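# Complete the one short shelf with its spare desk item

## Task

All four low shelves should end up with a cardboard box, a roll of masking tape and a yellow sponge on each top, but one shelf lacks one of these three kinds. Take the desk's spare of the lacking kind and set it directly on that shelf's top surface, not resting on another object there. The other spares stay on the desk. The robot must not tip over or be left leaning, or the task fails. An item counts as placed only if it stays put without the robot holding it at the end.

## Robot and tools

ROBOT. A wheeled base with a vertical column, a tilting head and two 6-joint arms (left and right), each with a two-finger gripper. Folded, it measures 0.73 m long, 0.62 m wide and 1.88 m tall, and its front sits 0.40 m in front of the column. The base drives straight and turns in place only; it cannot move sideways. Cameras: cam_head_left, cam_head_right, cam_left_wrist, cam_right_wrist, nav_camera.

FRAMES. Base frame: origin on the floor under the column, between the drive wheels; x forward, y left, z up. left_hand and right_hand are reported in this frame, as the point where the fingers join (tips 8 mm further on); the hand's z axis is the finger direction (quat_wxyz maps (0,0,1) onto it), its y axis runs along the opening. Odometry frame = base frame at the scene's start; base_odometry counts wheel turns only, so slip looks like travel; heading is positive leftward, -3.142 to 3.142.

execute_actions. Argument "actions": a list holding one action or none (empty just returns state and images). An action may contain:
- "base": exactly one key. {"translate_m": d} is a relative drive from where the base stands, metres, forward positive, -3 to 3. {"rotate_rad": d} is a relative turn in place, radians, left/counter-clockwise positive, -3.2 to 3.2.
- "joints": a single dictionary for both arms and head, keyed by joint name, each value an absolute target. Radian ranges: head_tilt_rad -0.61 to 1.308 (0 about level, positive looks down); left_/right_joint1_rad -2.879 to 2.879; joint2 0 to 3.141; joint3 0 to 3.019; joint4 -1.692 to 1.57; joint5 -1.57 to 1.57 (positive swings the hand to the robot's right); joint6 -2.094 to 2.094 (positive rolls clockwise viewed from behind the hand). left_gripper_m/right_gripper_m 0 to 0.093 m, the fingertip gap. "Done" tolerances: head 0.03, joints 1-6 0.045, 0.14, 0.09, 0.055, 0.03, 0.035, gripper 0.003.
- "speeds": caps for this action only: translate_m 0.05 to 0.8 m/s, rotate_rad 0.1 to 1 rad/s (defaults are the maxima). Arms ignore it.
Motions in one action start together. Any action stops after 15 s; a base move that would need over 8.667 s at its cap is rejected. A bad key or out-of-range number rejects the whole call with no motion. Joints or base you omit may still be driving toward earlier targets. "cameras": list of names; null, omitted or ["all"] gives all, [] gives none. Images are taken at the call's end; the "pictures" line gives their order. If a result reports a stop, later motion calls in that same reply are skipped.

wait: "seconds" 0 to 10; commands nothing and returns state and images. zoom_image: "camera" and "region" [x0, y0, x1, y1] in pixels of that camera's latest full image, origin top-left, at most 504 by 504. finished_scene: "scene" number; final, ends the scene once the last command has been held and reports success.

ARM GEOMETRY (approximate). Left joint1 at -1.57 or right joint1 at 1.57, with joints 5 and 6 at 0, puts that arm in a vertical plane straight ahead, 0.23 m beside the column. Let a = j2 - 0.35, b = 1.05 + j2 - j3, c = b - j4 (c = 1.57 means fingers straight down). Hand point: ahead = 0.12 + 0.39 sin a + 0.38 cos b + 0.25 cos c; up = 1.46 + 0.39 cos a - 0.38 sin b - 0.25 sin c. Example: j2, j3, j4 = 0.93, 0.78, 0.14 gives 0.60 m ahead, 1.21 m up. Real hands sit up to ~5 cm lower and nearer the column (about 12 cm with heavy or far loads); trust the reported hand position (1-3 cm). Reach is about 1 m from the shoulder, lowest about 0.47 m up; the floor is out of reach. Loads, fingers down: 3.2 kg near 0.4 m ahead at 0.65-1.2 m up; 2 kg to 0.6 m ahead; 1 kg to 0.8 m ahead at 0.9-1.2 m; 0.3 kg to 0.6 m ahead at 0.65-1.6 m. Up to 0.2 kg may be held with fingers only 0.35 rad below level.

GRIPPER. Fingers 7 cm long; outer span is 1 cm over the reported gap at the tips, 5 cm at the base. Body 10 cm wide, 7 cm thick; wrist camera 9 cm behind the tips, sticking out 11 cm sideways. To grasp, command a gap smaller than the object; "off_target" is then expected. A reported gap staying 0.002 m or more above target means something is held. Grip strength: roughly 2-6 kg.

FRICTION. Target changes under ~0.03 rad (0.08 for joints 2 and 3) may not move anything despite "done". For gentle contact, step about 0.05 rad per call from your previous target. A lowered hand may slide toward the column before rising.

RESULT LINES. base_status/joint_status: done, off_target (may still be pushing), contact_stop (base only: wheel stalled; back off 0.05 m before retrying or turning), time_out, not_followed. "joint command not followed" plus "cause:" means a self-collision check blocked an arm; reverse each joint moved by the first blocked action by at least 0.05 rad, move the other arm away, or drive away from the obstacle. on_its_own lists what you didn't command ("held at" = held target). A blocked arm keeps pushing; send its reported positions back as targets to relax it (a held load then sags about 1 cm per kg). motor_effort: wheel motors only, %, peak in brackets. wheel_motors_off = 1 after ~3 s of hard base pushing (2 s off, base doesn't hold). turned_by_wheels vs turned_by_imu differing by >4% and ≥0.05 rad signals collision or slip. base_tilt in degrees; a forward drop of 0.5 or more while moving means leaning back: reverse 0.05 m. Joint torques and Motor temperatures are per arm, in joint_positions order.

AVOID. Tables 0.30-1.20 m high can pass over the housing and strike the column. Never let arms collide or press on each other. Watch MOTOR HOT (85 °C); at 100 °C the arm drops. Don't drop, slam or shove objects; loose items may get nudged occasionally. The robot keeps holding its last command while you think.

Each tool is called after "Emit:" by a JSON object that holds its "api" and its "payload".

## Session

Emit:
{"api": "execute_actions", "payload": {"actions": []}}

Scene clock: 0.00 s.
Joint torques (N m, as the arm reports them, + toward a larger angle): no reading
Motor temperatures (°C, as the motors report them): left_arm=[25 27 23 26 22 25] | right_arm=[23 31 23 25 24 24]
base_odometry: x=+0.000 y=+0.000 heading=+0.000 (m, m, rad; odometry frame)
turned_by_wheels: +0.000 (rad since the last result)
turned_by_imu: +0.000 (rad since the last result)
base_tilt: forward=-0.5 right=+0.1 (deg)
base_status: not commanded
joint_positions: head_tilt_rad=+0.886 left_joint1_rad=-1.589 left_joint2_rad=+0.861 left_joint3_rad=+0.390 left_joint4_rad=-0.972 left_joint5_rad=-0.047 left_joint6_rad=+0.103 left_gripper_m=+0.095 right_joint1_rad=+1.553 right_joint2_rad=+0.908 right_joint3_rad=+0.432 right_joint4_rad=-0.950 right_joint5_rad=+0.032 right_joint6_rad=-0.063 right_gripper_m=+0.094
joint_status: not commanded
wheel_motors_off: 0
motor_effort: left_wheel=+5 right_wheel=+6 (%)
left_hand: x=+0.1382 y=+0.2290 z=+1.2608 quat_wxyz=(+0.443, -0.064, -0.894, +0.007) (m; base frame)
right_hand: x=+0.1539 y=-0.2349 z=+1.2484 quat_wxyz=(+0.437, +0.028, -0.899, +0.006) (m; base frame)
pictures: cam_head_left, cam_head_right, cam_left_wrist, cam_right_wrist, nav_camera
Images, in order (width x height): cam_head_left 504x504, cam_head_right 504x504, cam_left_wrist 504x504, cam_right_wrist 504x504, nav_camera 504x504.

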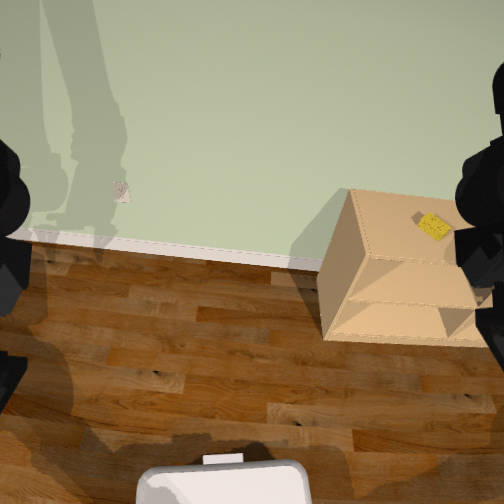

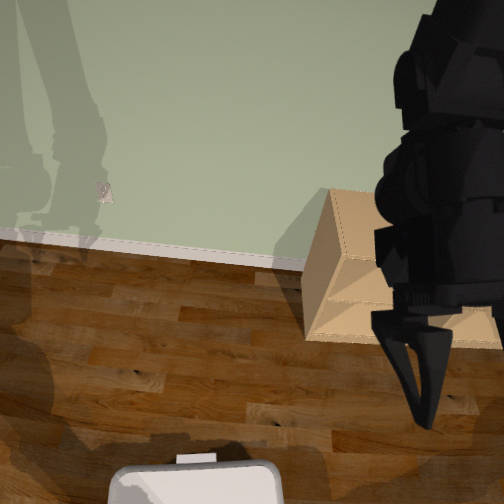

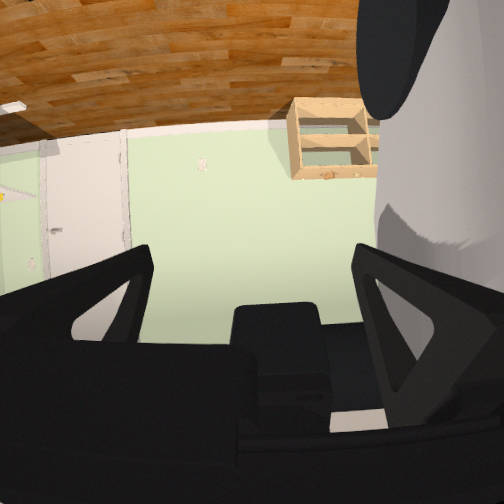

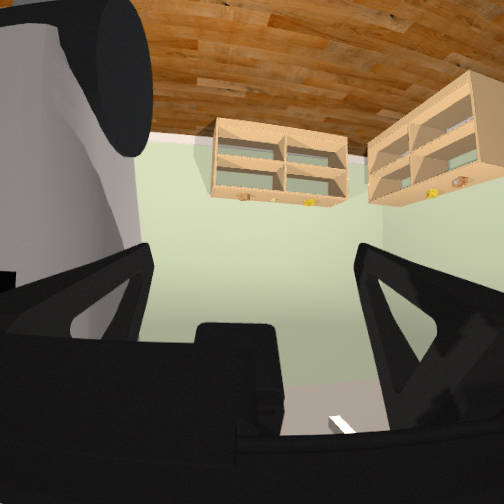

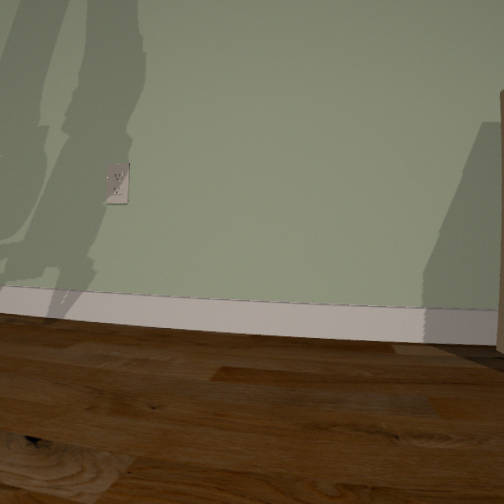

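Emit:
{"api": "zoom_image", "payload": {"camera": "cam_right_wrist", "region": [200, 130, 504, 240]}}

Region (200, 130, 504, 240) of cam_right_wrist's 504x504 image, scaled by 1.658, with more detail than that image has; it fills the top 182 rows of this view, and the rest is white.

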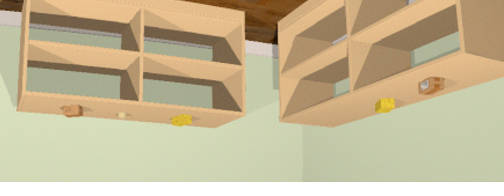

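Emit:
{"api": "execute_actions", "payload": {"actions": [{"base": {"rotate_rad": 1.9}, "joints": {"head_tilt_rad": 0.55}}]}}

Scene clock: 23.13 s.
Joint torques (N m, as the arm reports them, + toward a larger angle): left_arm=[-0.52 -7.72 -0.79 -1.23  0.02  0.06] | right_arm=[-0.21 -7.86 -0.72 -1.08 -0.16  0.07]
Motor temperatures (°C, as the motors report them): left_arm=[25 28 24 26 22 25] | right_arm=[23 31 23 25 24 24]
base_odometry: x=+0.000 y=+0.000 heading=+1.898 (m, m, rad; odometry frame)
turned_by_wheels: +1.898 (rad since the last result)
turned_by_imu: +1.902 (rad since the last result)
base_tilt: forward=-0.4 right=+0.1 (deg)
base_status: done
joint_positions: head_tilt_rad=+0.568 left_joint1_rad=-1.589 left_joint2_rad=+0.861 left_joint3_rad=+0.390 left_joint4_rad=-0.972 left_joint5_rad=-0.047 left_joint6_rad=+0.103 left_gripper_m=+0.095 right_joint1_rad=+1.553 right_joint2_rad=+0.908 right_joint3_rad=+0.432 right_joint4_rad=-0.950 right_joint5_rad=+0.032 right_joint6_rad=-0.063 right_gripper_m=+0.094
joint_status: all done
wheel_motors_off: 0
motor_effort: left_wheel=-6(47) right_wheel=+8(70) (%)
left_hand: x=+0.1382 y=+0.2290 z=+1.2608 quat_wxyz=(+0.443, -0.064, -0.894, +0.007) (m; base frame)
right_hand: x=+0.1539 y=-0.2349 z=+1.2484 quat_wxyz=(+0.437, +0.028, -0.899, +0.006) (m; base frame)
pictures: cam_head_left, cam_head_right, cam_left_wrist, cam_right_wrist, nav_camera
Images, in order (width x height): cam_head_left 504x504, cam_head_right 504x504, cam_left_wrist 504x504, cam_right_wrist 504x504, nav_camera 504x504.

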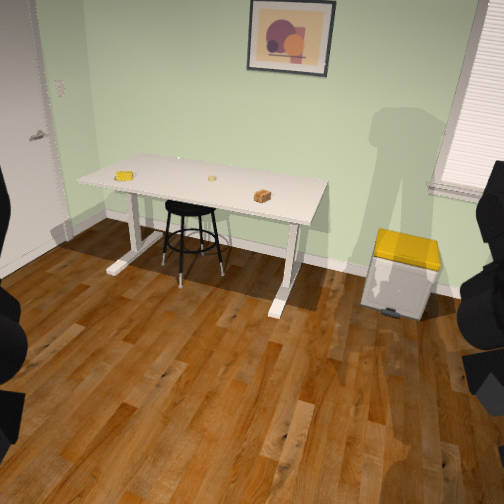

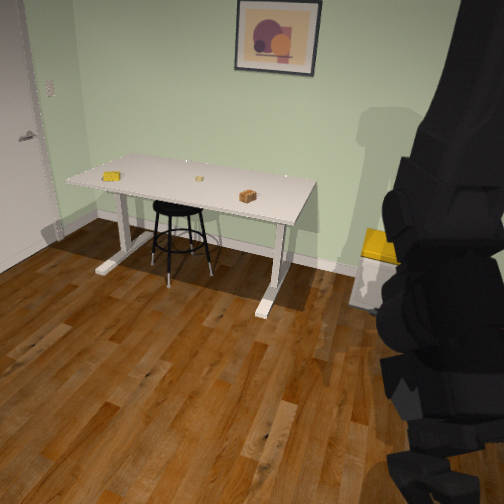

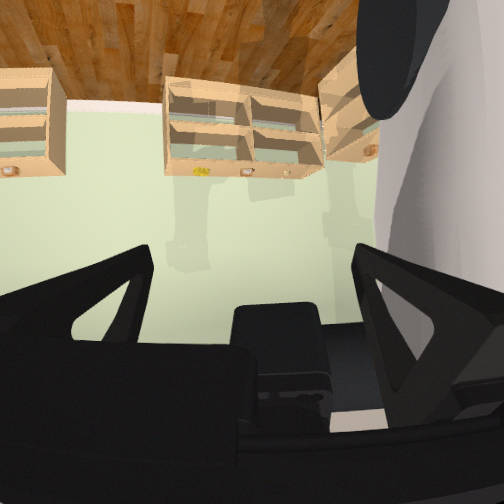

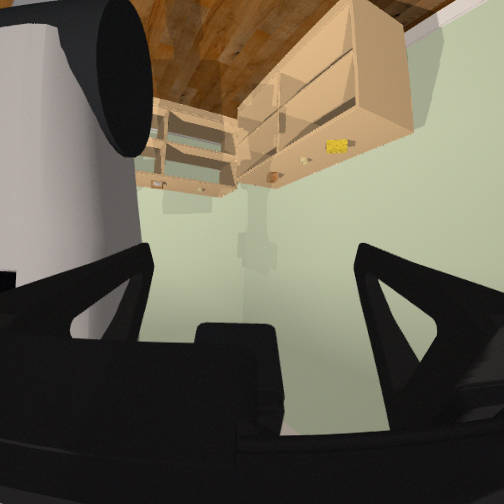

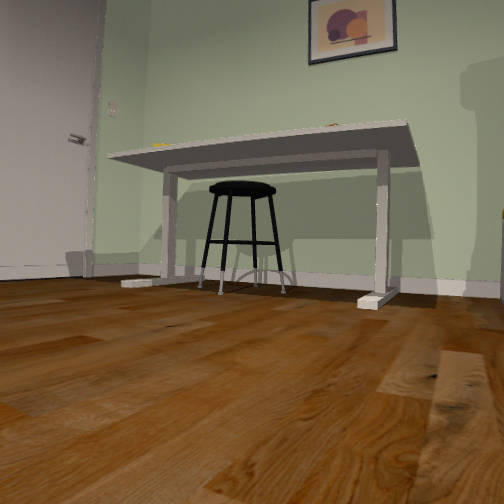

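Emit:
{"api": "execute_actions", "payload": {"actions": [{"base": {"rotate_rad": 0.113}, "joints": {"head_tilt_rad": 1.0}}], "cameras": []}}

Emit:
{"api": "execute_actions", "payload": {"actions": [{"base": {"translate_m": 1.55}, "joints": {"right_joint1_rad": 1.57, "right_joint2_rad": 1.855, "right_joint3_rad": 1.505, "right_joint4_rad": -0.04, "right_joint5_rad": 0.0, "right_joint6_rad": 0.0, "right_gripper_m": 0.093}}]}}

Scene clock: 65.63 s.
Joint torques (N m, as the arm reports them, + toward a larger angle): left_arm=[-0.58 -7.75 -0.82 -1.2   0.02  0.06] | right_arm=[-0.14 -7.9  -0.76 -1.05 -0.16  0.06]
Motor temperatures (°C, as the motors report them): left_arm=[25 28 24 27 22 25] | right_arm=[23 31 23 25 24 24]
base_odometry: x=+0.000 y=+0.000 heading=+2.010 (m, m, rad; odometry frame)
turned_by_wheels: +0.112 (rad since the last result)
turned_by_imu: +0.113 (rad since the last result)
base_tilt: forward=-0.4 right=+0.1 (deg)
base_status: done
joint_positions: head_tilt_rad=+1.000 left_joint1_rad=-1.589 left_joint2_rad=+0.861 left_joint3_rad=+0.390 left_joint4_rad=-0.972 left_joint5_rad=-0.047 left_joint6_rad=+0.103 left_gripper_m=+0.095 right_joint1_rad=+1.553 right_joint2_rad=+0.908 right_joint3_rad=+0.432 right_joint4_rad=-0.950 right_joint5_rad=+0.032 right_joint6_rad=-0.063 right_gripper_m=+0.094
joint_status: all done
wheel_motors_off: 0
motor_effort: left_wheel=-7(27) right_wheel=+8(34) (%)
left_hand: x=+0.1382 y=+0.2290 z=+1.2608 quat_wxyz=(+0.443, -0.064, -0.894, +0.007) (m; base frame)
right_hand: x=+0.1539 y=-0.2349 z=+1.2484 quat_wxyz=(+0.437, +0.028, -0.899, +0.006) (m; base frame)
pictures: none
No camera images: the call's "cameras" was empty. Leave "cameras" out to get every camera's image.

Scene clock: 69.50 s.
Joint torques (N m, as the arm reports them, + toward a larger angle): left_arm=[-0.52 -7.82 -0.84 -1.25  0.02  0.06] | right_arm=[  0.56 -19.35   1.92   1.01  -0.27   0.17]
Motor temperatures (°C, as the motors report them): left_arm=[25 28 24 27 22 25] | right_arm=[23 32 23 25 24 24]
base_odometry: x=-0.660 y=+1.402 heading=+2.011 (m, m, rad; odometry frame)
turned_by_wheels: +0.001 (rad since the last result)
turned_by_imu: +0.002 (rad since the last result)
base_tilt: forward=-0.5 right=+0.1 (deg)
base_status: done
joint_positions: head_tilt_rad=+1.001 left_joint1_rad=-1.589 left_joint2_rad=+0.861 left_joint3_rad=+0.391 left_joint4_rad=-0.972 left_joint5_rad=-0.047 left_joint6_rad=+0.103 left_gripper_m=+0.095 right_joint1_rad=+1.563 right_joint2_rad=+1.858 right_joint3_rad=+1.502 right_joint4_rad=-0.051 right_joint5_rad=+0.003 right_joint6_rad=-0.010 right_gripper_m=+0.093
joint_status: all done
wheel_motors_off: 0
motor_effort: left_wheel=+2(74) right_wheel=-2(85) (%)
left_hand: x=+0.1386 y=+0.2290 z=+1.2607 quat_wxyz=(+0.443, -0.064, -0.894, +0.007) (m; base frame)
right_hand: x=+0.6003 y=-0.2318 z=+0.8581 quat_wxyz=(-0.058, +0.003, -0.998, +0.005) (m; base frame)
pictures: cam_head_left, cam_head_right, cam_left_wrist, cam_right_wrist, nav_camera
Images, in order (width x height): cam_head_left 504x504, cam_head_right 504x504, cam_left_wrist 504x504, cam_right_wrist 504x504, nav_camera 504x504.

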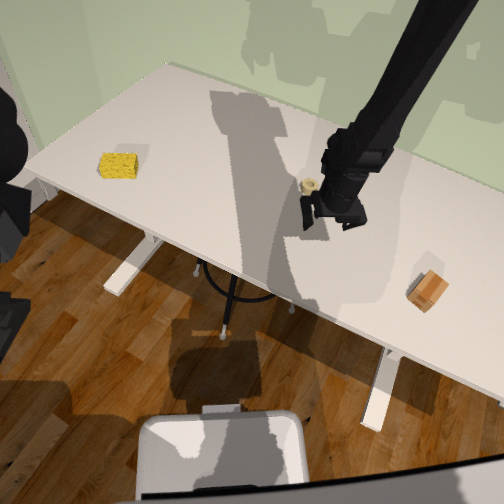

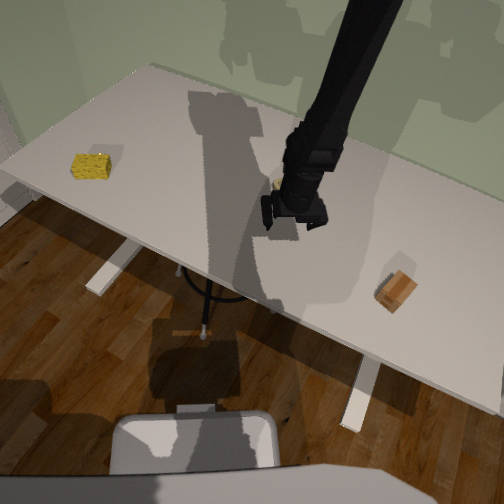

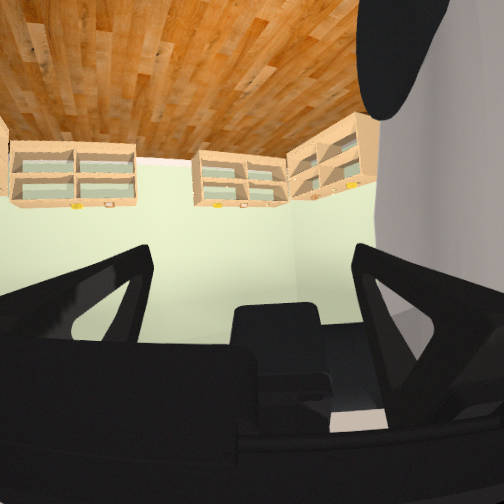

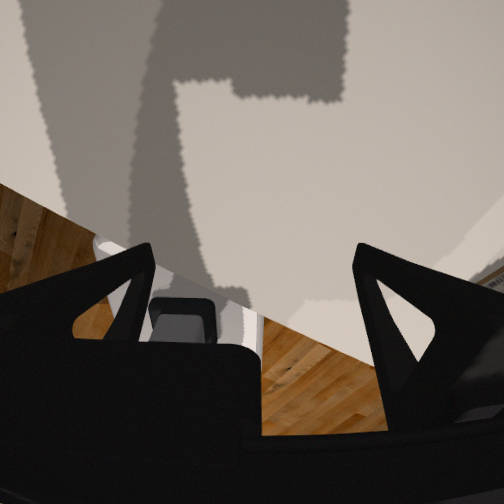

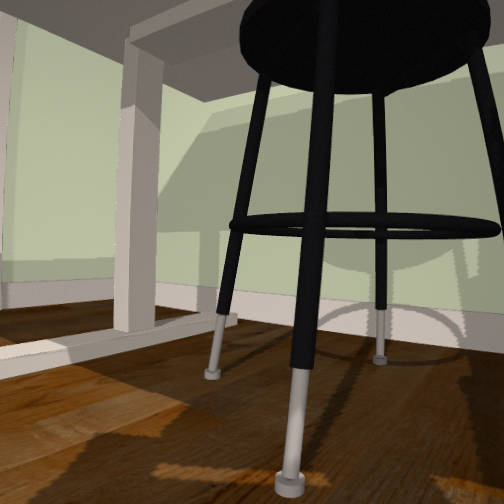

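Emit:
{"api": "zoom_image", "payload": {"camera": "cam_left_wrist", "region": [0, 130, 160, 230]}}

Emit:
{"api": "zoom_image", "payload": {"camera": "cam_head_left", "region": [280, 150, 380, 250]}}

Region (0, 130, 160, 230) of cam_left_wrist's 504x504 image, scaled by 3.150, with more detail than that image has; it fills the top 315 rows of this view, and the rest is white.

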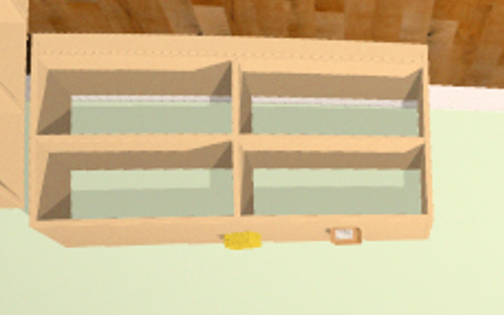

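Region (280, 150, 380, 250) of cam_head_left's 504x504 image, scaled by 5.040, with more detail than that image has.

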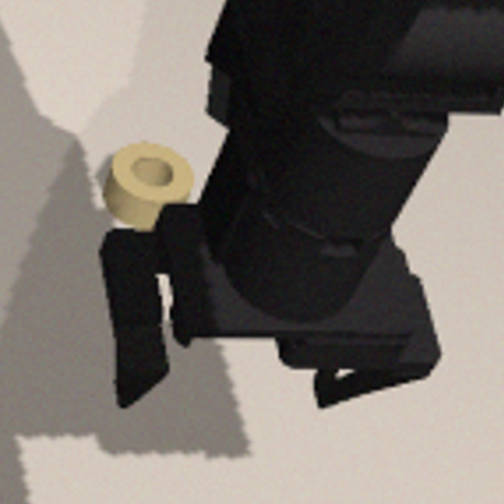

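Emit:
{"api": "execute_actions", "payload": {"actions": [{"base": {"translate_m": 0.23}, "joints": {"right_joint1_rad": 1.525, "right_joint2_rad": 1.945, "right_joint3_rad": 1.645, "right_joint4_rad": -0.095}}], "cameras": ["cam_head_left", "cam_head_right", "cam_right_wrist", "nav_camera"]}}

Scene clock: 95.03 s.
Joint torques (N m, as the arm reports them, + toward a larger angle): left_arm=[-0.52 -7.73 -0.94 -1.22  0.02  0.06] | right_arm=[ -0.51 -19.8    2.28   0.41  -0.22   0.17]
Motor temperatures (°C, as the motors report them): left_arm=[25 28 24 27 22 25] | right_arm=[23 35 24 25 24 24]
base_odometry: x=-0.758 y=+1.611 heading=+2.013 (m, m, rad; odometry frame)
turned_by_wheels: +0.001 (rad since the last result)
turned_by_imu: +0.002 (rad since the last result)
base_tilt: forward=-0.4 right=+0.1 (deg)
base_status: done
joint_positions: head_tilt_rad=+1.001 left_joint1_rad=-1.589 left_joint2_rad=+0.860 left_joint3_rad=+0.391 left_joint4_rad=-0.972 left_joint5_rad=-0.047 left_joint6_rad=+0.103 left_gripper_m=+0.095 right_joint1_rad=+1.522 right_joint2_rad=+1.942 right_joint3_rad=+1.642 right_joint4_rad=-0.088 right_joint5_rad=+0.002 right_joint6_rad=-0.010 right_gripper_m=+0.093
joint_status: all done
wheel_motors_off: 0
motor_effort: left_wheel=+2(38) right_wheel=-2(52) (%)
left_hand: x=+0.1390 y=+0.2290 z=+1.2605 quat_wxyz=(+0.443, -0.064, -0.894, +0.007) (m; base frame)
right_hand: x=+0.6259 y=-0.2655 z=+0.8314 quat_wxyz=(-0.067, -0.006, -0.997, +0.023) (m; base frame)
pictures: cam_head_left, cam_head_right, cam_right_wrist, nav_camera
Images, in order (width x height): cam_head_left 504x504, cam_head_right 504x504, cam_right_wrist 504x504, nav_camera 504x504.

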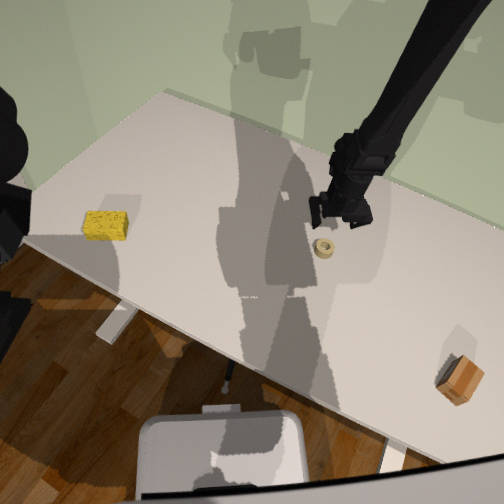

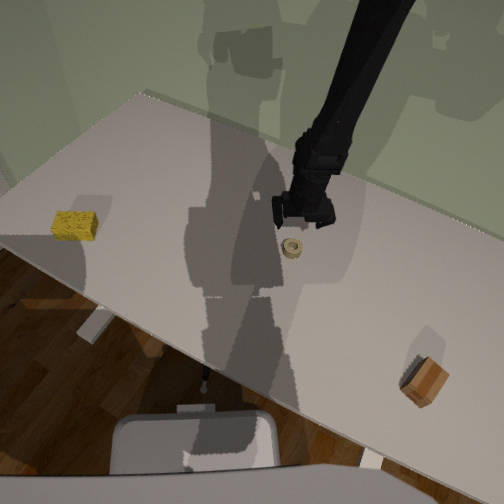

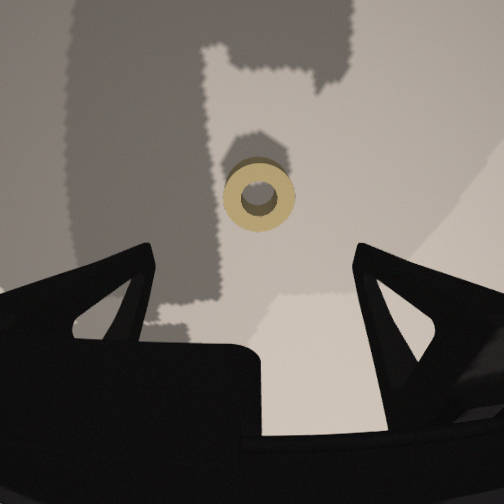

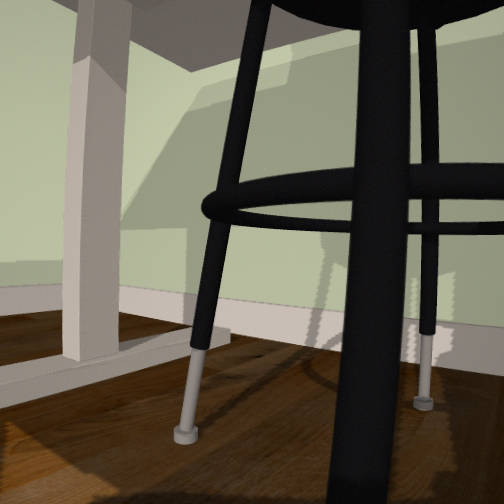

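Emit:
{"api": "execute_actions", "payload": {"actions": [{"joints": {"right_joint2_rad": 2.125, "right_joint3_rad": 1.85, "right_joint4_rad": -0.118}}], "cameras": ["cam_head_left", "cam_right_wrist"]}}

Scene clock: 121.97 s.
Joint torques (N m, as the arm reports them, + toward a larger angle): left_arm=[-0.53 -7.82 -0.91 -1.2   0.02  0.06] | right_arm=[ -0.79 -19.62   2.99   0.35  -0.21   0.17]
Motor temperatures (°C, as the motors report them): left_arm=[25 28 24 27 22 25] | right_arm=[23 37 24 25 24 24]
base_odometry: x=-0.758 y=+1.611 heading=+2.013 (m, m, rad; odometry frame)
turned_by_wheels: +0.000 (rad since the last result)
turned_by_imu: +0.001 (rad since the last result)
base_tilt: forward=-0.4 right=+0.1 (deg)
base_status: not commanded
joint_positions: head_tilt_rad=+1.001 left_joint1_rad=-1.589 left_joint2_rad=+0.860 left_joint3_rad=+0.391 left_joint4_rad=-0.972 left_joint5_rad=-0.047 left_joint6_rad=+0.103 left_gripper_m=+0.095 right_joint1_rad=+1.522 right_joint2_rad=+2.124 right_joint3_rad=+1.839 right_joint4_rad=-0.110 right_joint5_rad=+0.002 right_joint6_rad=-0.010 right_gripper_m=+0.093
joint_status: all done
wheel_motors_off: 0
motor_effort: left_wheel=+2(1) right_wheel=-3(3) (%)
left_hand: x=+0.1390 y=+0.2290 z=+1.2605 quat_wxyz=(+0.443, -0.064, -0.894, +0.007) (m; base frame)
right_hand: x=+0.6213 y=-0.2683 z=+0.7629 quat_wxyz=(-0.064, -0.006, -0.998, +0.023) (m; base frame)
pictures: cam_head_left, cam_right_wrist
Images, in order (width x height): cam_head_left 504x504, cam_right_wrist 504x504.

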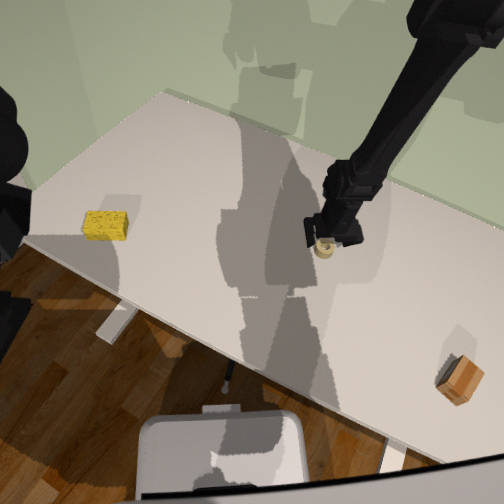

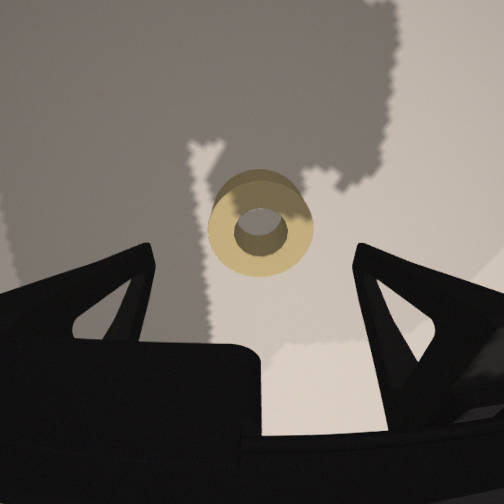

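Emit:
{"api": "execute_actions", "payload": {"actions": [{"joints": {"right_joint2_rad": 2.2, "right_joint3_rad": 1.938, "right_joint4_rad": -0.128}}], "cameras": ["cam_head_left", "cam_right_wrist"]}}

Scene clock: 134.17 s.
Joint torques (N m, as the arm reports them, + toward a larger angle): left_arm=[-0.54 -7.75 -0.92 -1.2   0.02  0.06] | right_arm=[ -0.84 -18.11   3.13   0.36  -0.21   0.17]
Motor temperatures (°C, as the motors report them): left_arm=[25 28 24 27 22 25] | right_arm=[23 37 24 25 24 24]
base_odometry: x=-0.758 y=+1.611 heading=+2.013 (m, m, rad; odometry frame)
turned_by_wheels: +0.000 (rad since the last result)
turned_by_imu: +0.001 (rad since the last result)
base_tilt: forward=-0.4 right=+0.1 (deg)
base_status: not commanded
joint_positions: head_tilt_rad=+1.001 left_joint1_rad=-1.589 left_joint2_rad=+0.860 left_joint3_rad=+0.391 left_joint4_rad=-0.972 left_joint5_rad=-0.047 left_joint6_rad=+0.103 left_gripper_m=+0.095 right_joint1_rad=+1.522 right_joint2_rad=+2.179 right_joint3_rad=+1.928 right_joint4_rad=-0.119 right_joint5_rad=+0.002 right_joint6_rad=-0.010 right_gripper_m=+0.093
joint_status: all done
wheel_motors_off: 0
motor_effort: left_wheel=+3(2) right_wheel=-3(3) (%)
left_hand: x=+0.1390 y=+0.2290 z=+1.2605 quat_wxyz=(+0.443, -0.064, -0.894, +0.007) (m; base frame)
right_hand: x=+0.6355 y=-0.2693 z=+0.7467 quat_wxyz=(-0.077, -0.006, -0.997, +0.023) (m; base frame)
pictures: cam_head_left, cam_right_wrist
Images, in order (width x height): cam_head_left 504x504, cam_right_wrist 504x504.

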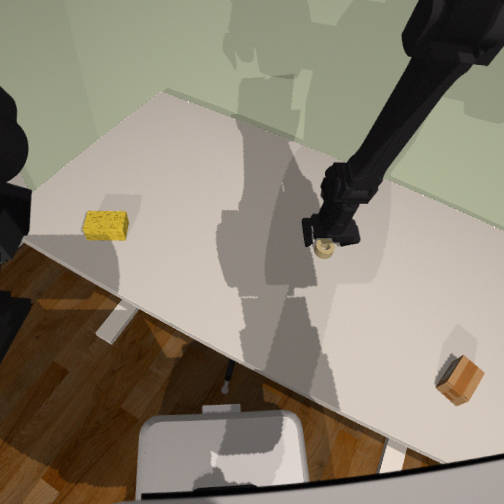

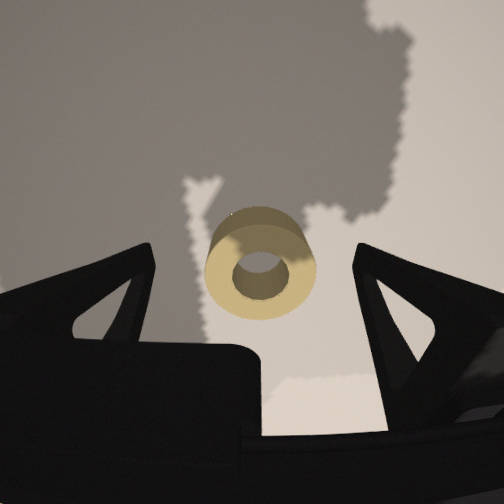

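Emit:
{"api": "execute_actions", "payload": {"actions": [{"joints": {"right_joint2_rad": 2.228}}], "cameras": ["cam_head_left", "cam_right_wrist"]}}

Scene clock: 139.47 s.
Joint torques (N m, as the arm reports them, + toward a larger angle): left_arm=[-0.54 -7.68 -0.89 -1.22  0.02  0.05] | right_arm=[ -0.67 -18.05   2.85   0.22  -0.21   0.17]
Motor temperatures (°C, as the motors report them): left_arm=[25 28 24 27 22 25] | right_arm=[23 37 24 25 24 24]
base_odometry: x=-0.758 y=+1.611 heading=+2.013 (m, m, rad; odometry frame)
turned_by_wheels: +0.000 (rad since the last result)
turned_by_imu: +0.001 (rad since the last result)
base_tilt: forward=-0.4 right=+0.1 (deg)
base_status: not commanded
joint_positions: head_tilt_rad=+1.001 left_joint1_rad=-1.589 left_joint2_rad=+0.860 left_joint3_rad=+0.391 left_joint4_rad=-0.972 left_joint5_rad=-0.047 left_joint6_rad=+0.103 left_gripper_m=+0.095 right_joint1_rad=+1.522 right_joint2_rad=+2.212 right_joint3_rad=+1.928 right_joint4_rad=-0.119 right_joint5_rad=+0.001 right_joint6_rad=-0.010 right_gripper_m=+0.093
joint_status: all done
wheel_motors_off: 0
motor_effort: left_wheel=+2(3) right_wheel=-3(3) (%)
left_hand: x=+0.1390 y=+0.2290 z=+1.2605 quat_wxyz=(+0.443, -0.064, -0.894, +0.007) (m; base frame)
right_hand: x=+0.6119 y=-0.2694 z=+0.7302 quat_wxyz=(-0.060, -0.006, -0.998, +0.023) (m; base frame)
pictures: cam_head_left, cam_right_wrist
Images, in order (width x height): cam_head_left 504x504, cam_right_wrist 504x504.

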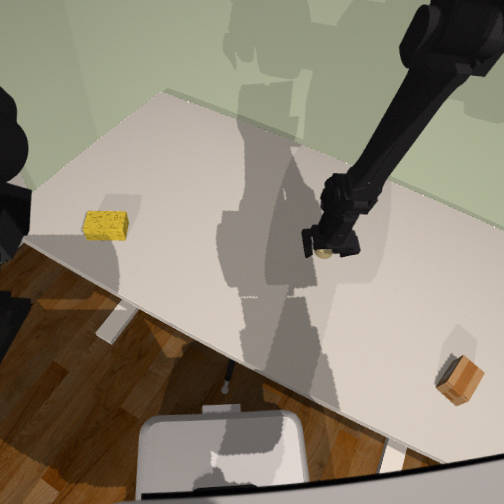

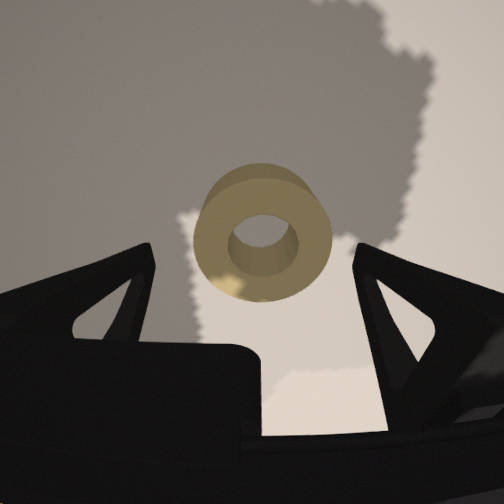

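Emit:
{"api": "execute_actions", "payload": {"actions": [{"joints": {"right_joint2_rad": 2.245, "right_joint4_rad": -0.04}}], "cameras": ["cam_head_left", "cam_right_wrist"]}}

Scene clock: 149.47 s.
Joint torques (N m, as the arm reports them, + toward a larger angle): left_arm=[-0.53 -7.82 -0.99 -1.21  0.02  0.06] | right_arm=[ -0.78 -17.05   2.88   1.17  -0.15   0.17]
Motor temperatures (°C, as the motors report them): left_arm=[25 28 24 27 22 25] | right_arm=[23 37 24 25 24 24]
base_odometry: x=-0.758 y=+1.611 heading=+2.013 (m, m, rad; odometry frame)
turned_by_wheels: +0.000 (rad since the last result)
turned_by_imu: +0.001 (rad since the last result)
base_tilt: forward=-0.4 right=+0.2 (deg)
base_status: not commanded
joint_positions: head_tilt_rad=+1.001 left_joint1_rad=-1.589 left_joint2_rad=+0.860 left_joint3_rad=+0.391 left_joint4_rad=-0.972 left_joint5_rad=-0.047 left_joint6_rad=+0.103 left_gripper_m=+0.095 right_joint1_rad=+1.522 right_joint2_rad=+2.217 right_joint3_rad=+1.928 right_joint4_rad=-0.052 right_joint5_rad=+0.000 right_joint6_rad=-0.010 right_gripper_m=+0.093
joint_status: all done
wheel_motors_off: 0
motor_effort: left_wheel=+3(4) right_wheel=-3(3) (%)
left_hand: x=+0.1390 y=+0.2290 z=+1.2605 quat_wxyz=(+0.443, -0.064, -0.894, +0.007) (m; base frame)
right_hand: x=+0.6249 y=-0.2693 z=+0.7304 quat_wxyz=(-0.091, -0.005, -0.996, +0.022) (m; base frame)
pictures: cam_head_left, cam_right_wrist
Images, in order (width x height): cam_head_left 504x504, cam_right_wrist 504x504.

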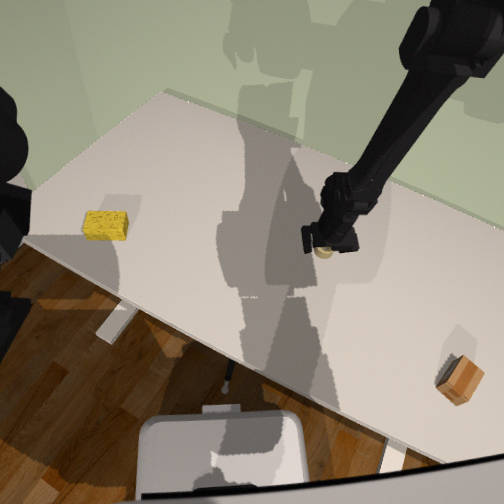

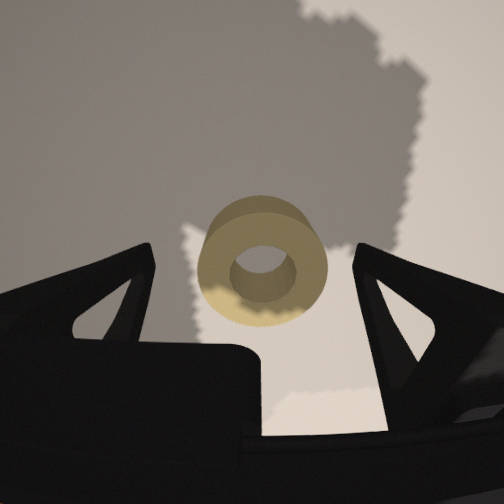

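Emit:
{"api": "execute_actions", "payload": {"actions": [{"joints": {"right_gripper_m": 0.02}}], "cameras": ["cam_head_left", "cam_right_wrist"]}}

Scene clock: 156.20 s.
Joint torques (N m, as the arm reports them, + toward a larger angle): left_arm=[-0.57 -7.74 -0.93 -1.22  0.02  0.06] | right_arm=[ -0.76 -17.28   2.91   1.17  -0.14   0.16]
Motor temperatures (°C, as the motors report them): left_arm=[25 28 24 27 22 25] | right_arm=[23 37 24 25 24 24]
base_odometry: x=-0.758 y=+1.611 heading=+2.013 (m, m, rad; odometry frame)
turned_by_wheels: +0.000 (rad since the last result)
turned_by_imu: +0.001 (rad since the last result)
base_tilt: forward=-0.5 right=+0.1 (deg)
base_status: not commanded
joint_positions: head_tilt_rad=+1.001 left_joint1_rad=-1.589 left_joint2_rad=+0.860 left_joint3_rad=+0.391 left_joint4_rad=-0.972 left_joint5_rad=-0.047 left_joint6_rad=+0.103 left_gripper_m=+0.095 right_joint1_rad=+1.522 right_joint2_rad=+2.218 right_joint3_rad=+1.928 right_joint4_rad=-0.052 right_joint5_rad=+0.000 right_joint6_rad=-0.010 right_gripper_m=+0.048
joint_status: right_gripper_m off_target (ended at +0.048, target +0.020)
wheel_motors_off: 0
motor_effort: left_wheel=+4(2) right_wheel=-3(4) (%)
left_hand: x=+0.1390 y=+0.2290 z=+1.2605 quat_wxyz=(+0.443, -0.064, -0.894, +0.007) (m; base frame)
right_hand: x=+0.6240 y=-0.2694 z=+0.7298 quat_wxyz=(-0.091, -0.005, -0.996, +0.023) (m; base frame)
pictures: cam_head_left, cam_right_wrist
Images, in order (width x height): cam_head_left 504x504, cam_right_wrist 504x504.

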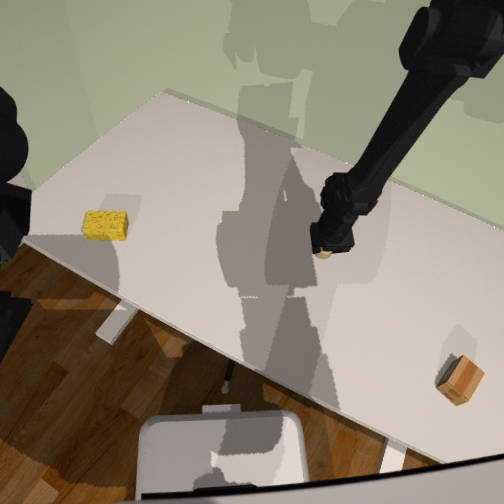

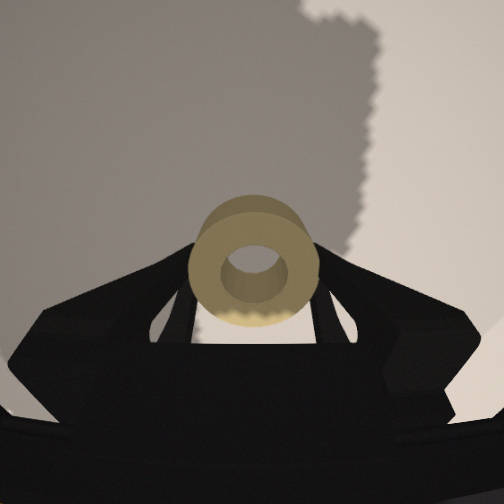

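Emit:
{"api": "execute_actions", "payload": {"actions": [{"joints": {"right_joint1_rad": 1.57, "right_joint2_rad": 1.88, "right_joint3_rad": 1.43, "right_joint4_rad": 0.115}}], "cameras": ["cam_right_wrist"]}}

Emit:
{"api": "execute_actions", "payload": {"actions": [{"base": {"translate_m": -0.3}, "joints": {"head_tilt_rad": 0.65}}], "cameras": ["cam_head_left"]}}

Emit:
{"api": "execute_actions", "payload": {"actions": [{"base": {"rotate_rad": 2.408}}], "cameras": ["cam_head_left", "cam_head_right", "cam_right_wrist", "nav_camera"]}}

Scene clock: 187.97 s.
Joint torques (N m, as the arm reports them, + toward a larger angle): left_arm=[-0.5  -7.73 -0.87 -1.21  0.02  0.06] | right_arm=[ -0.38 -17.78   1.32   1.03  -0.17   0.15]
Motor temperatures (°C, as the motors report them): left_arm=[25 28 24 27 22 25] | right_arm=[23 37 24 25 24 24]
base_odometry: x=-0.758 y=+1.611 heading=+2.013 (m, m, rad; odometry frame)
turned_by_wheels: +0.000 (rad since the last result)
turned_by_imu: +0.001 (rad since the last result)
base_tilt: forward=-0.5 right=+0.1 (deg)
base_status: not commanded
joint_positions: head_tilt_rad=+1.001 left_joint1_rad=-1.589 left_joint2_rad=+0.860 left_joint3_rad=+0.391 left_joint4_rad=-0.972 left_joint5_rad=-0.047 left_joint6_rad=+0.103 left_gripper_m=+0.095 right_joint1_rad=+1.578 right_joint2_rad=+1.867 right_joint3_rad=+1.429 right_joint4_rad=+0.108 right_joint5_rad=+0.000 right_joint6_rad=-0.010 right_gripper_m=+0.048
joint_status: all done
wheel_motors_off: 0
motor_effort: left_wheel=+4(2) right_wheel=-3(3) (%)
left_hand: x=+0.1390 y=+0.2290 z=+1.2605 quat_wxyz=(+0.443, -0.064, -0.894, +0.007) (m; base frame)
right_hand: x=+0.5881 y=-0.2201 z=+0.8536 quat_wxyz=(-0.097, +0.006, -0.995, -0.003) (m; base frame)
pictures: cam_right_wrist
Images, in order (width x height): cam_right_wrist 504x504.

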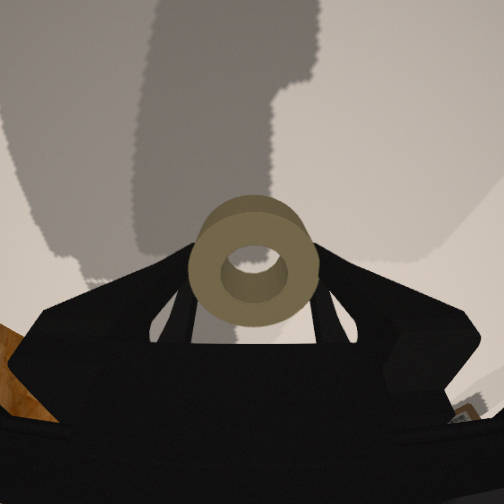

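Scene clock: 190.03 s.
Joint torques (N m, as the arm reports them, + toward a larger angle): left_arm=[-0.54 -7.5  -0.6  -1.22  0.02  0.06] | right_arm=[ -0.26 -17.52   1.44   1.07  -0.17   0.15]
Motor temperatures (°C, as the motors report them): left_arm=[25 28 24 27 22 25] | right_arm=[23 37 24 25 24 24]
base_odometry: x=-0.630 y=+1.340 heading=+2.014 (m, m, rad; odometry frame)
turned_by_wheels: +0.001 (rad since the last result)
turned_by_imu: +0.002 (rad since the last result)
base_tilt: forward=-0.5 right=+0.2 (deg)
base_status: done
joint_positions: head_tilt_rad=+0.667 left_joint1_rad=-1.589 left_joint2_rad=+0.860 left_joint3_rad=+0.386 left_joint4_rad=-0.972 left_joint5_rad=-0.047 left_joint6_rad=+0.103 left_gripper_m=+0.095 right_joint1_rad=+1.575 right_joint2_rad=+1.868 right_joint3_rad=+1.425 right_joint4_rad=+0.108 right_joint5_rad=+0.000 right_joint6_rad=-0.010 right_gripper_m=+0.048
joint_status: all done
wheel_motors_off: 0
motor_effort: left_wheel=-2(72) right_wheel=-3(75) (%)
left_hand: x=+0.1366 y=+0.2291 z=+1.2614 quat_wxyz=(+0.444, -0.064, -0.893, +0.007) (m; base frame)
right_hand: x=+0.5853 y=-0.2221 z=+0.8528 quat_wxyz=(-0.094, +0.006, -0.996, -0.002) (m; base frame)
pictures: cam_head_left
Images, in order (width x height): cam_head_left 504x504.

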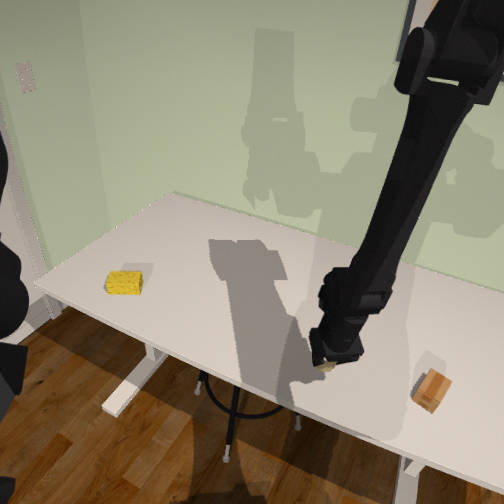

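Scene clock: 194.03 s.
Joint torques (N m, as the arm reports them, + toward a larger angle): left_arm=[-0.54 -7.63 -0.6  -1.23  0.02  0.06] | right_arm=[ -0.05 -17.42   1.23   0.98  -0.16   0.15]
Motor temperatures (°C, as the motors report them): left_arm=[25 28 24 27 22 25] | right_arm=[23 37 24 25 24 24]
base_odometry: x=-0.630 y=+1.340 heading=-1.862 (m, m, rad; odometry frame)
turned_by_wheels: +2.407 (rad since the last result)
turned_by_imu: +2.413 (rad since the last result)
base_tilt: forward=-0.4 right=+0.1 (deg)
base_status: done
joint_positions: head_tilt_rad=+0.667 left_joint1_rad=-1.589 left_joint2_rad=+0.860 left_joint3_rad=+0.386 left_joint4_rad=-0.972 left_joint5_rad=-0.047 left_joint6_rad=+0.103 left_gripper_m=+0.095 right_joint1_rad=+1.572 right_joint2_rad=+1.868 right_joint3_rad=+1.429 right_joint4_rad=+0.108 right_joint5_rad=+0.000 right_joint6_rad=-0.010 right_gripper_m=+0.048
joint_status: not commanded
wheel_motors_off: 0
motor_effort: left_wheel=-8(38) right_wheel=+8(69) (%)
left_hand: x=+0.1366 y=+0.2291 z=+1.2614 quat_wxyz=(+0.444, -0.064, -0.893, +0.007) (m; base frame)
right_hand: x=+0.5874 y=-0.2245 z=+0.8531 quat_wxyz=(-0.096, +0.005, -0.995, +0.000) (m; base frame)
pictures: cam_head_left, cam_head_right, cam_right_wrist, nav_camera
Images, in order (width x height): cam_head_left 504x504, cam_head_right 504x504, cam_right_wrist 504x504, nav_camera 504x504.

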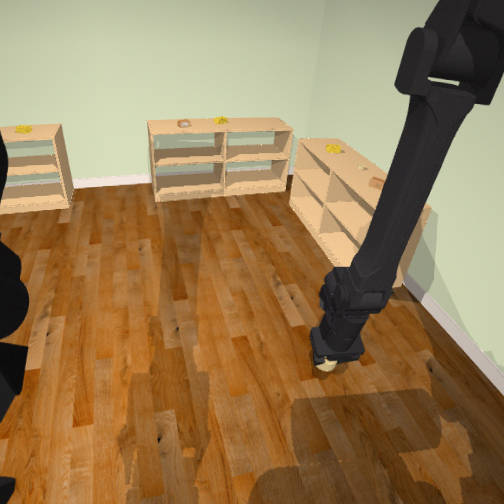

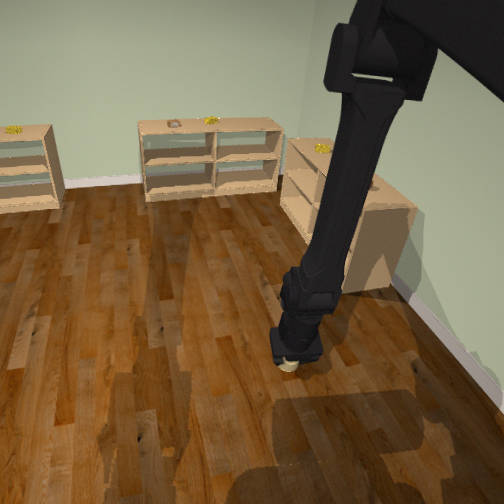

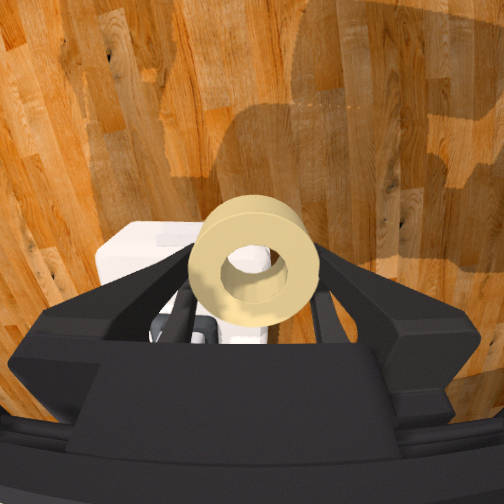

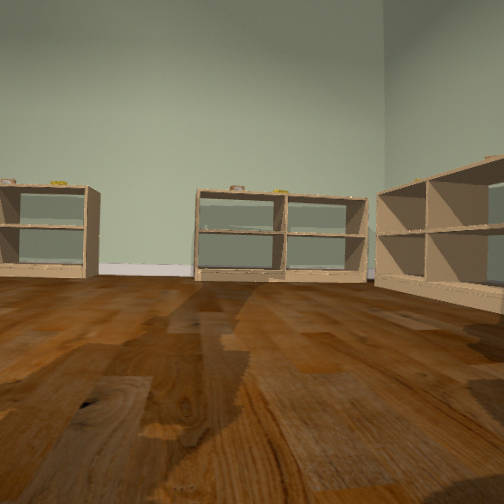

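Emit:
{"api": "execute_actions", "payload": {"actions": [{"base": {"translate_m": 2.38}, "joints": {"right_joint1_rad": 1.46, "right_joint2_rad": 2.105, "right_joint3_rad": 1.685, "right_joint4_rad": 0.09, "right_joint5_rad": -0.05, "head_tilt_rad": 1.0}}], "cameras": ["cam_head_left", "cam_head_right", "cam_right_wrist", "nav_camera"]}}

Scene clock: 214.93 s.
Joint torques (N m, as the arm reports them, + toward a larger angle): left_arm=[-0.5  -7.65 -0.81 -1.25  0.01  0.05] | right_arm=[ -2.06 -19.42   1.29   0.59  -0.14   0.16]
Motor temperatures (°C, as the motors report them): left_arm=[25 28 24 27 22 25] | right_arm=[23 37 24 25 24 24]
base_odometry: x=-1.313 y=-0.940 heading=-1.861 (m, m, rad; odometry frame)
turned_by_wheels: +0.001 (rad since the last result)
turned_by_imu: +0.003 (rad since the last result)
base_tilt: forward=-0.4 right=+0.1 (deg)
base_status: done
joint_positions: head_tilt_rad=+1.001 left_joint1_rad=-1.589 left_joint2_rad=+0.860 left_joint3_rad=+0.390 left_joint4_rad=-0.972 left_joint5_rad=-0.047 left_joint6_rad=+0.103 left_gripper_m=+0.095 right_joint1_rad=+1.456 right_joint2_rad=+2.118 right_joint3_rad=+1.684 right_joint4_rad=+0.094 right_joint5_rad=-0.050 right_joint6_rad=-0.010 right_gripper_m=+0.048
joint_status: all done
wheel_motors_off: 0
motor_effort: left_wheel=+1(71) right_wheel=-2(79) (%)
left_hand: x=+0.1386 y=+0.2290 z=+1.2607 quat_wxyz=(+0.443, -0.064, -0.894, +0.007) (m; base frame)
right_hand: x=+0.5769 y=-0.3144 z=+0.7611 quat_wxyz=(-0.092, -0.017, -0.995, +0.027) (m; base frame)
pictures: cam_head_left, cam_head_right, cam_right_wrist, nav_camera
Images, in order (width x height): cam_head_left 504x504, cam_head_right 504x504, cam_right_wrist 504x504, nav_camera 504x504.

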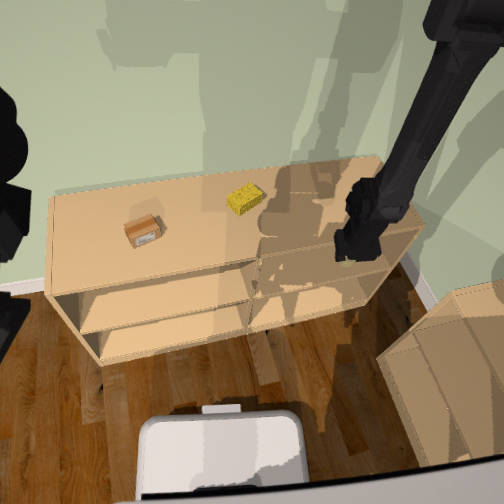

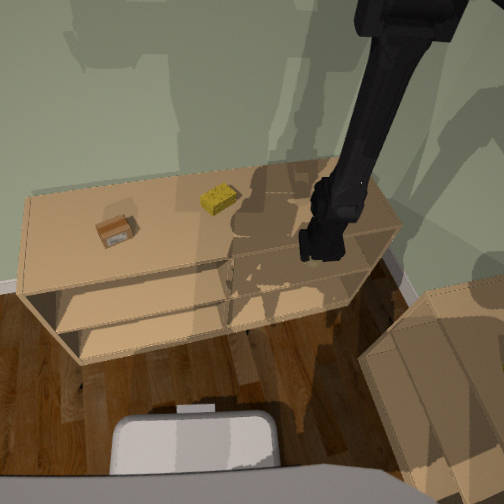

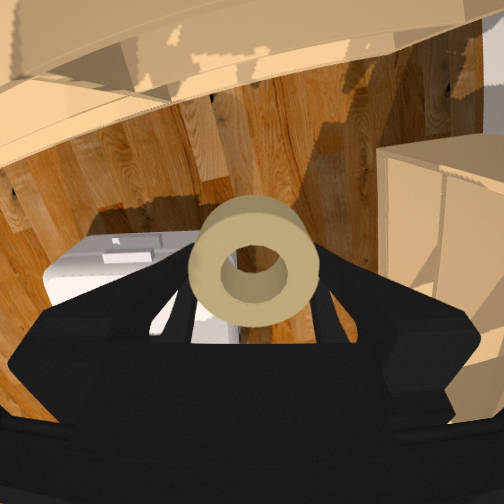

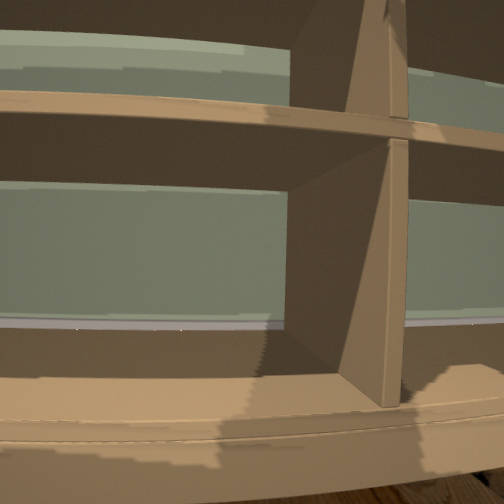

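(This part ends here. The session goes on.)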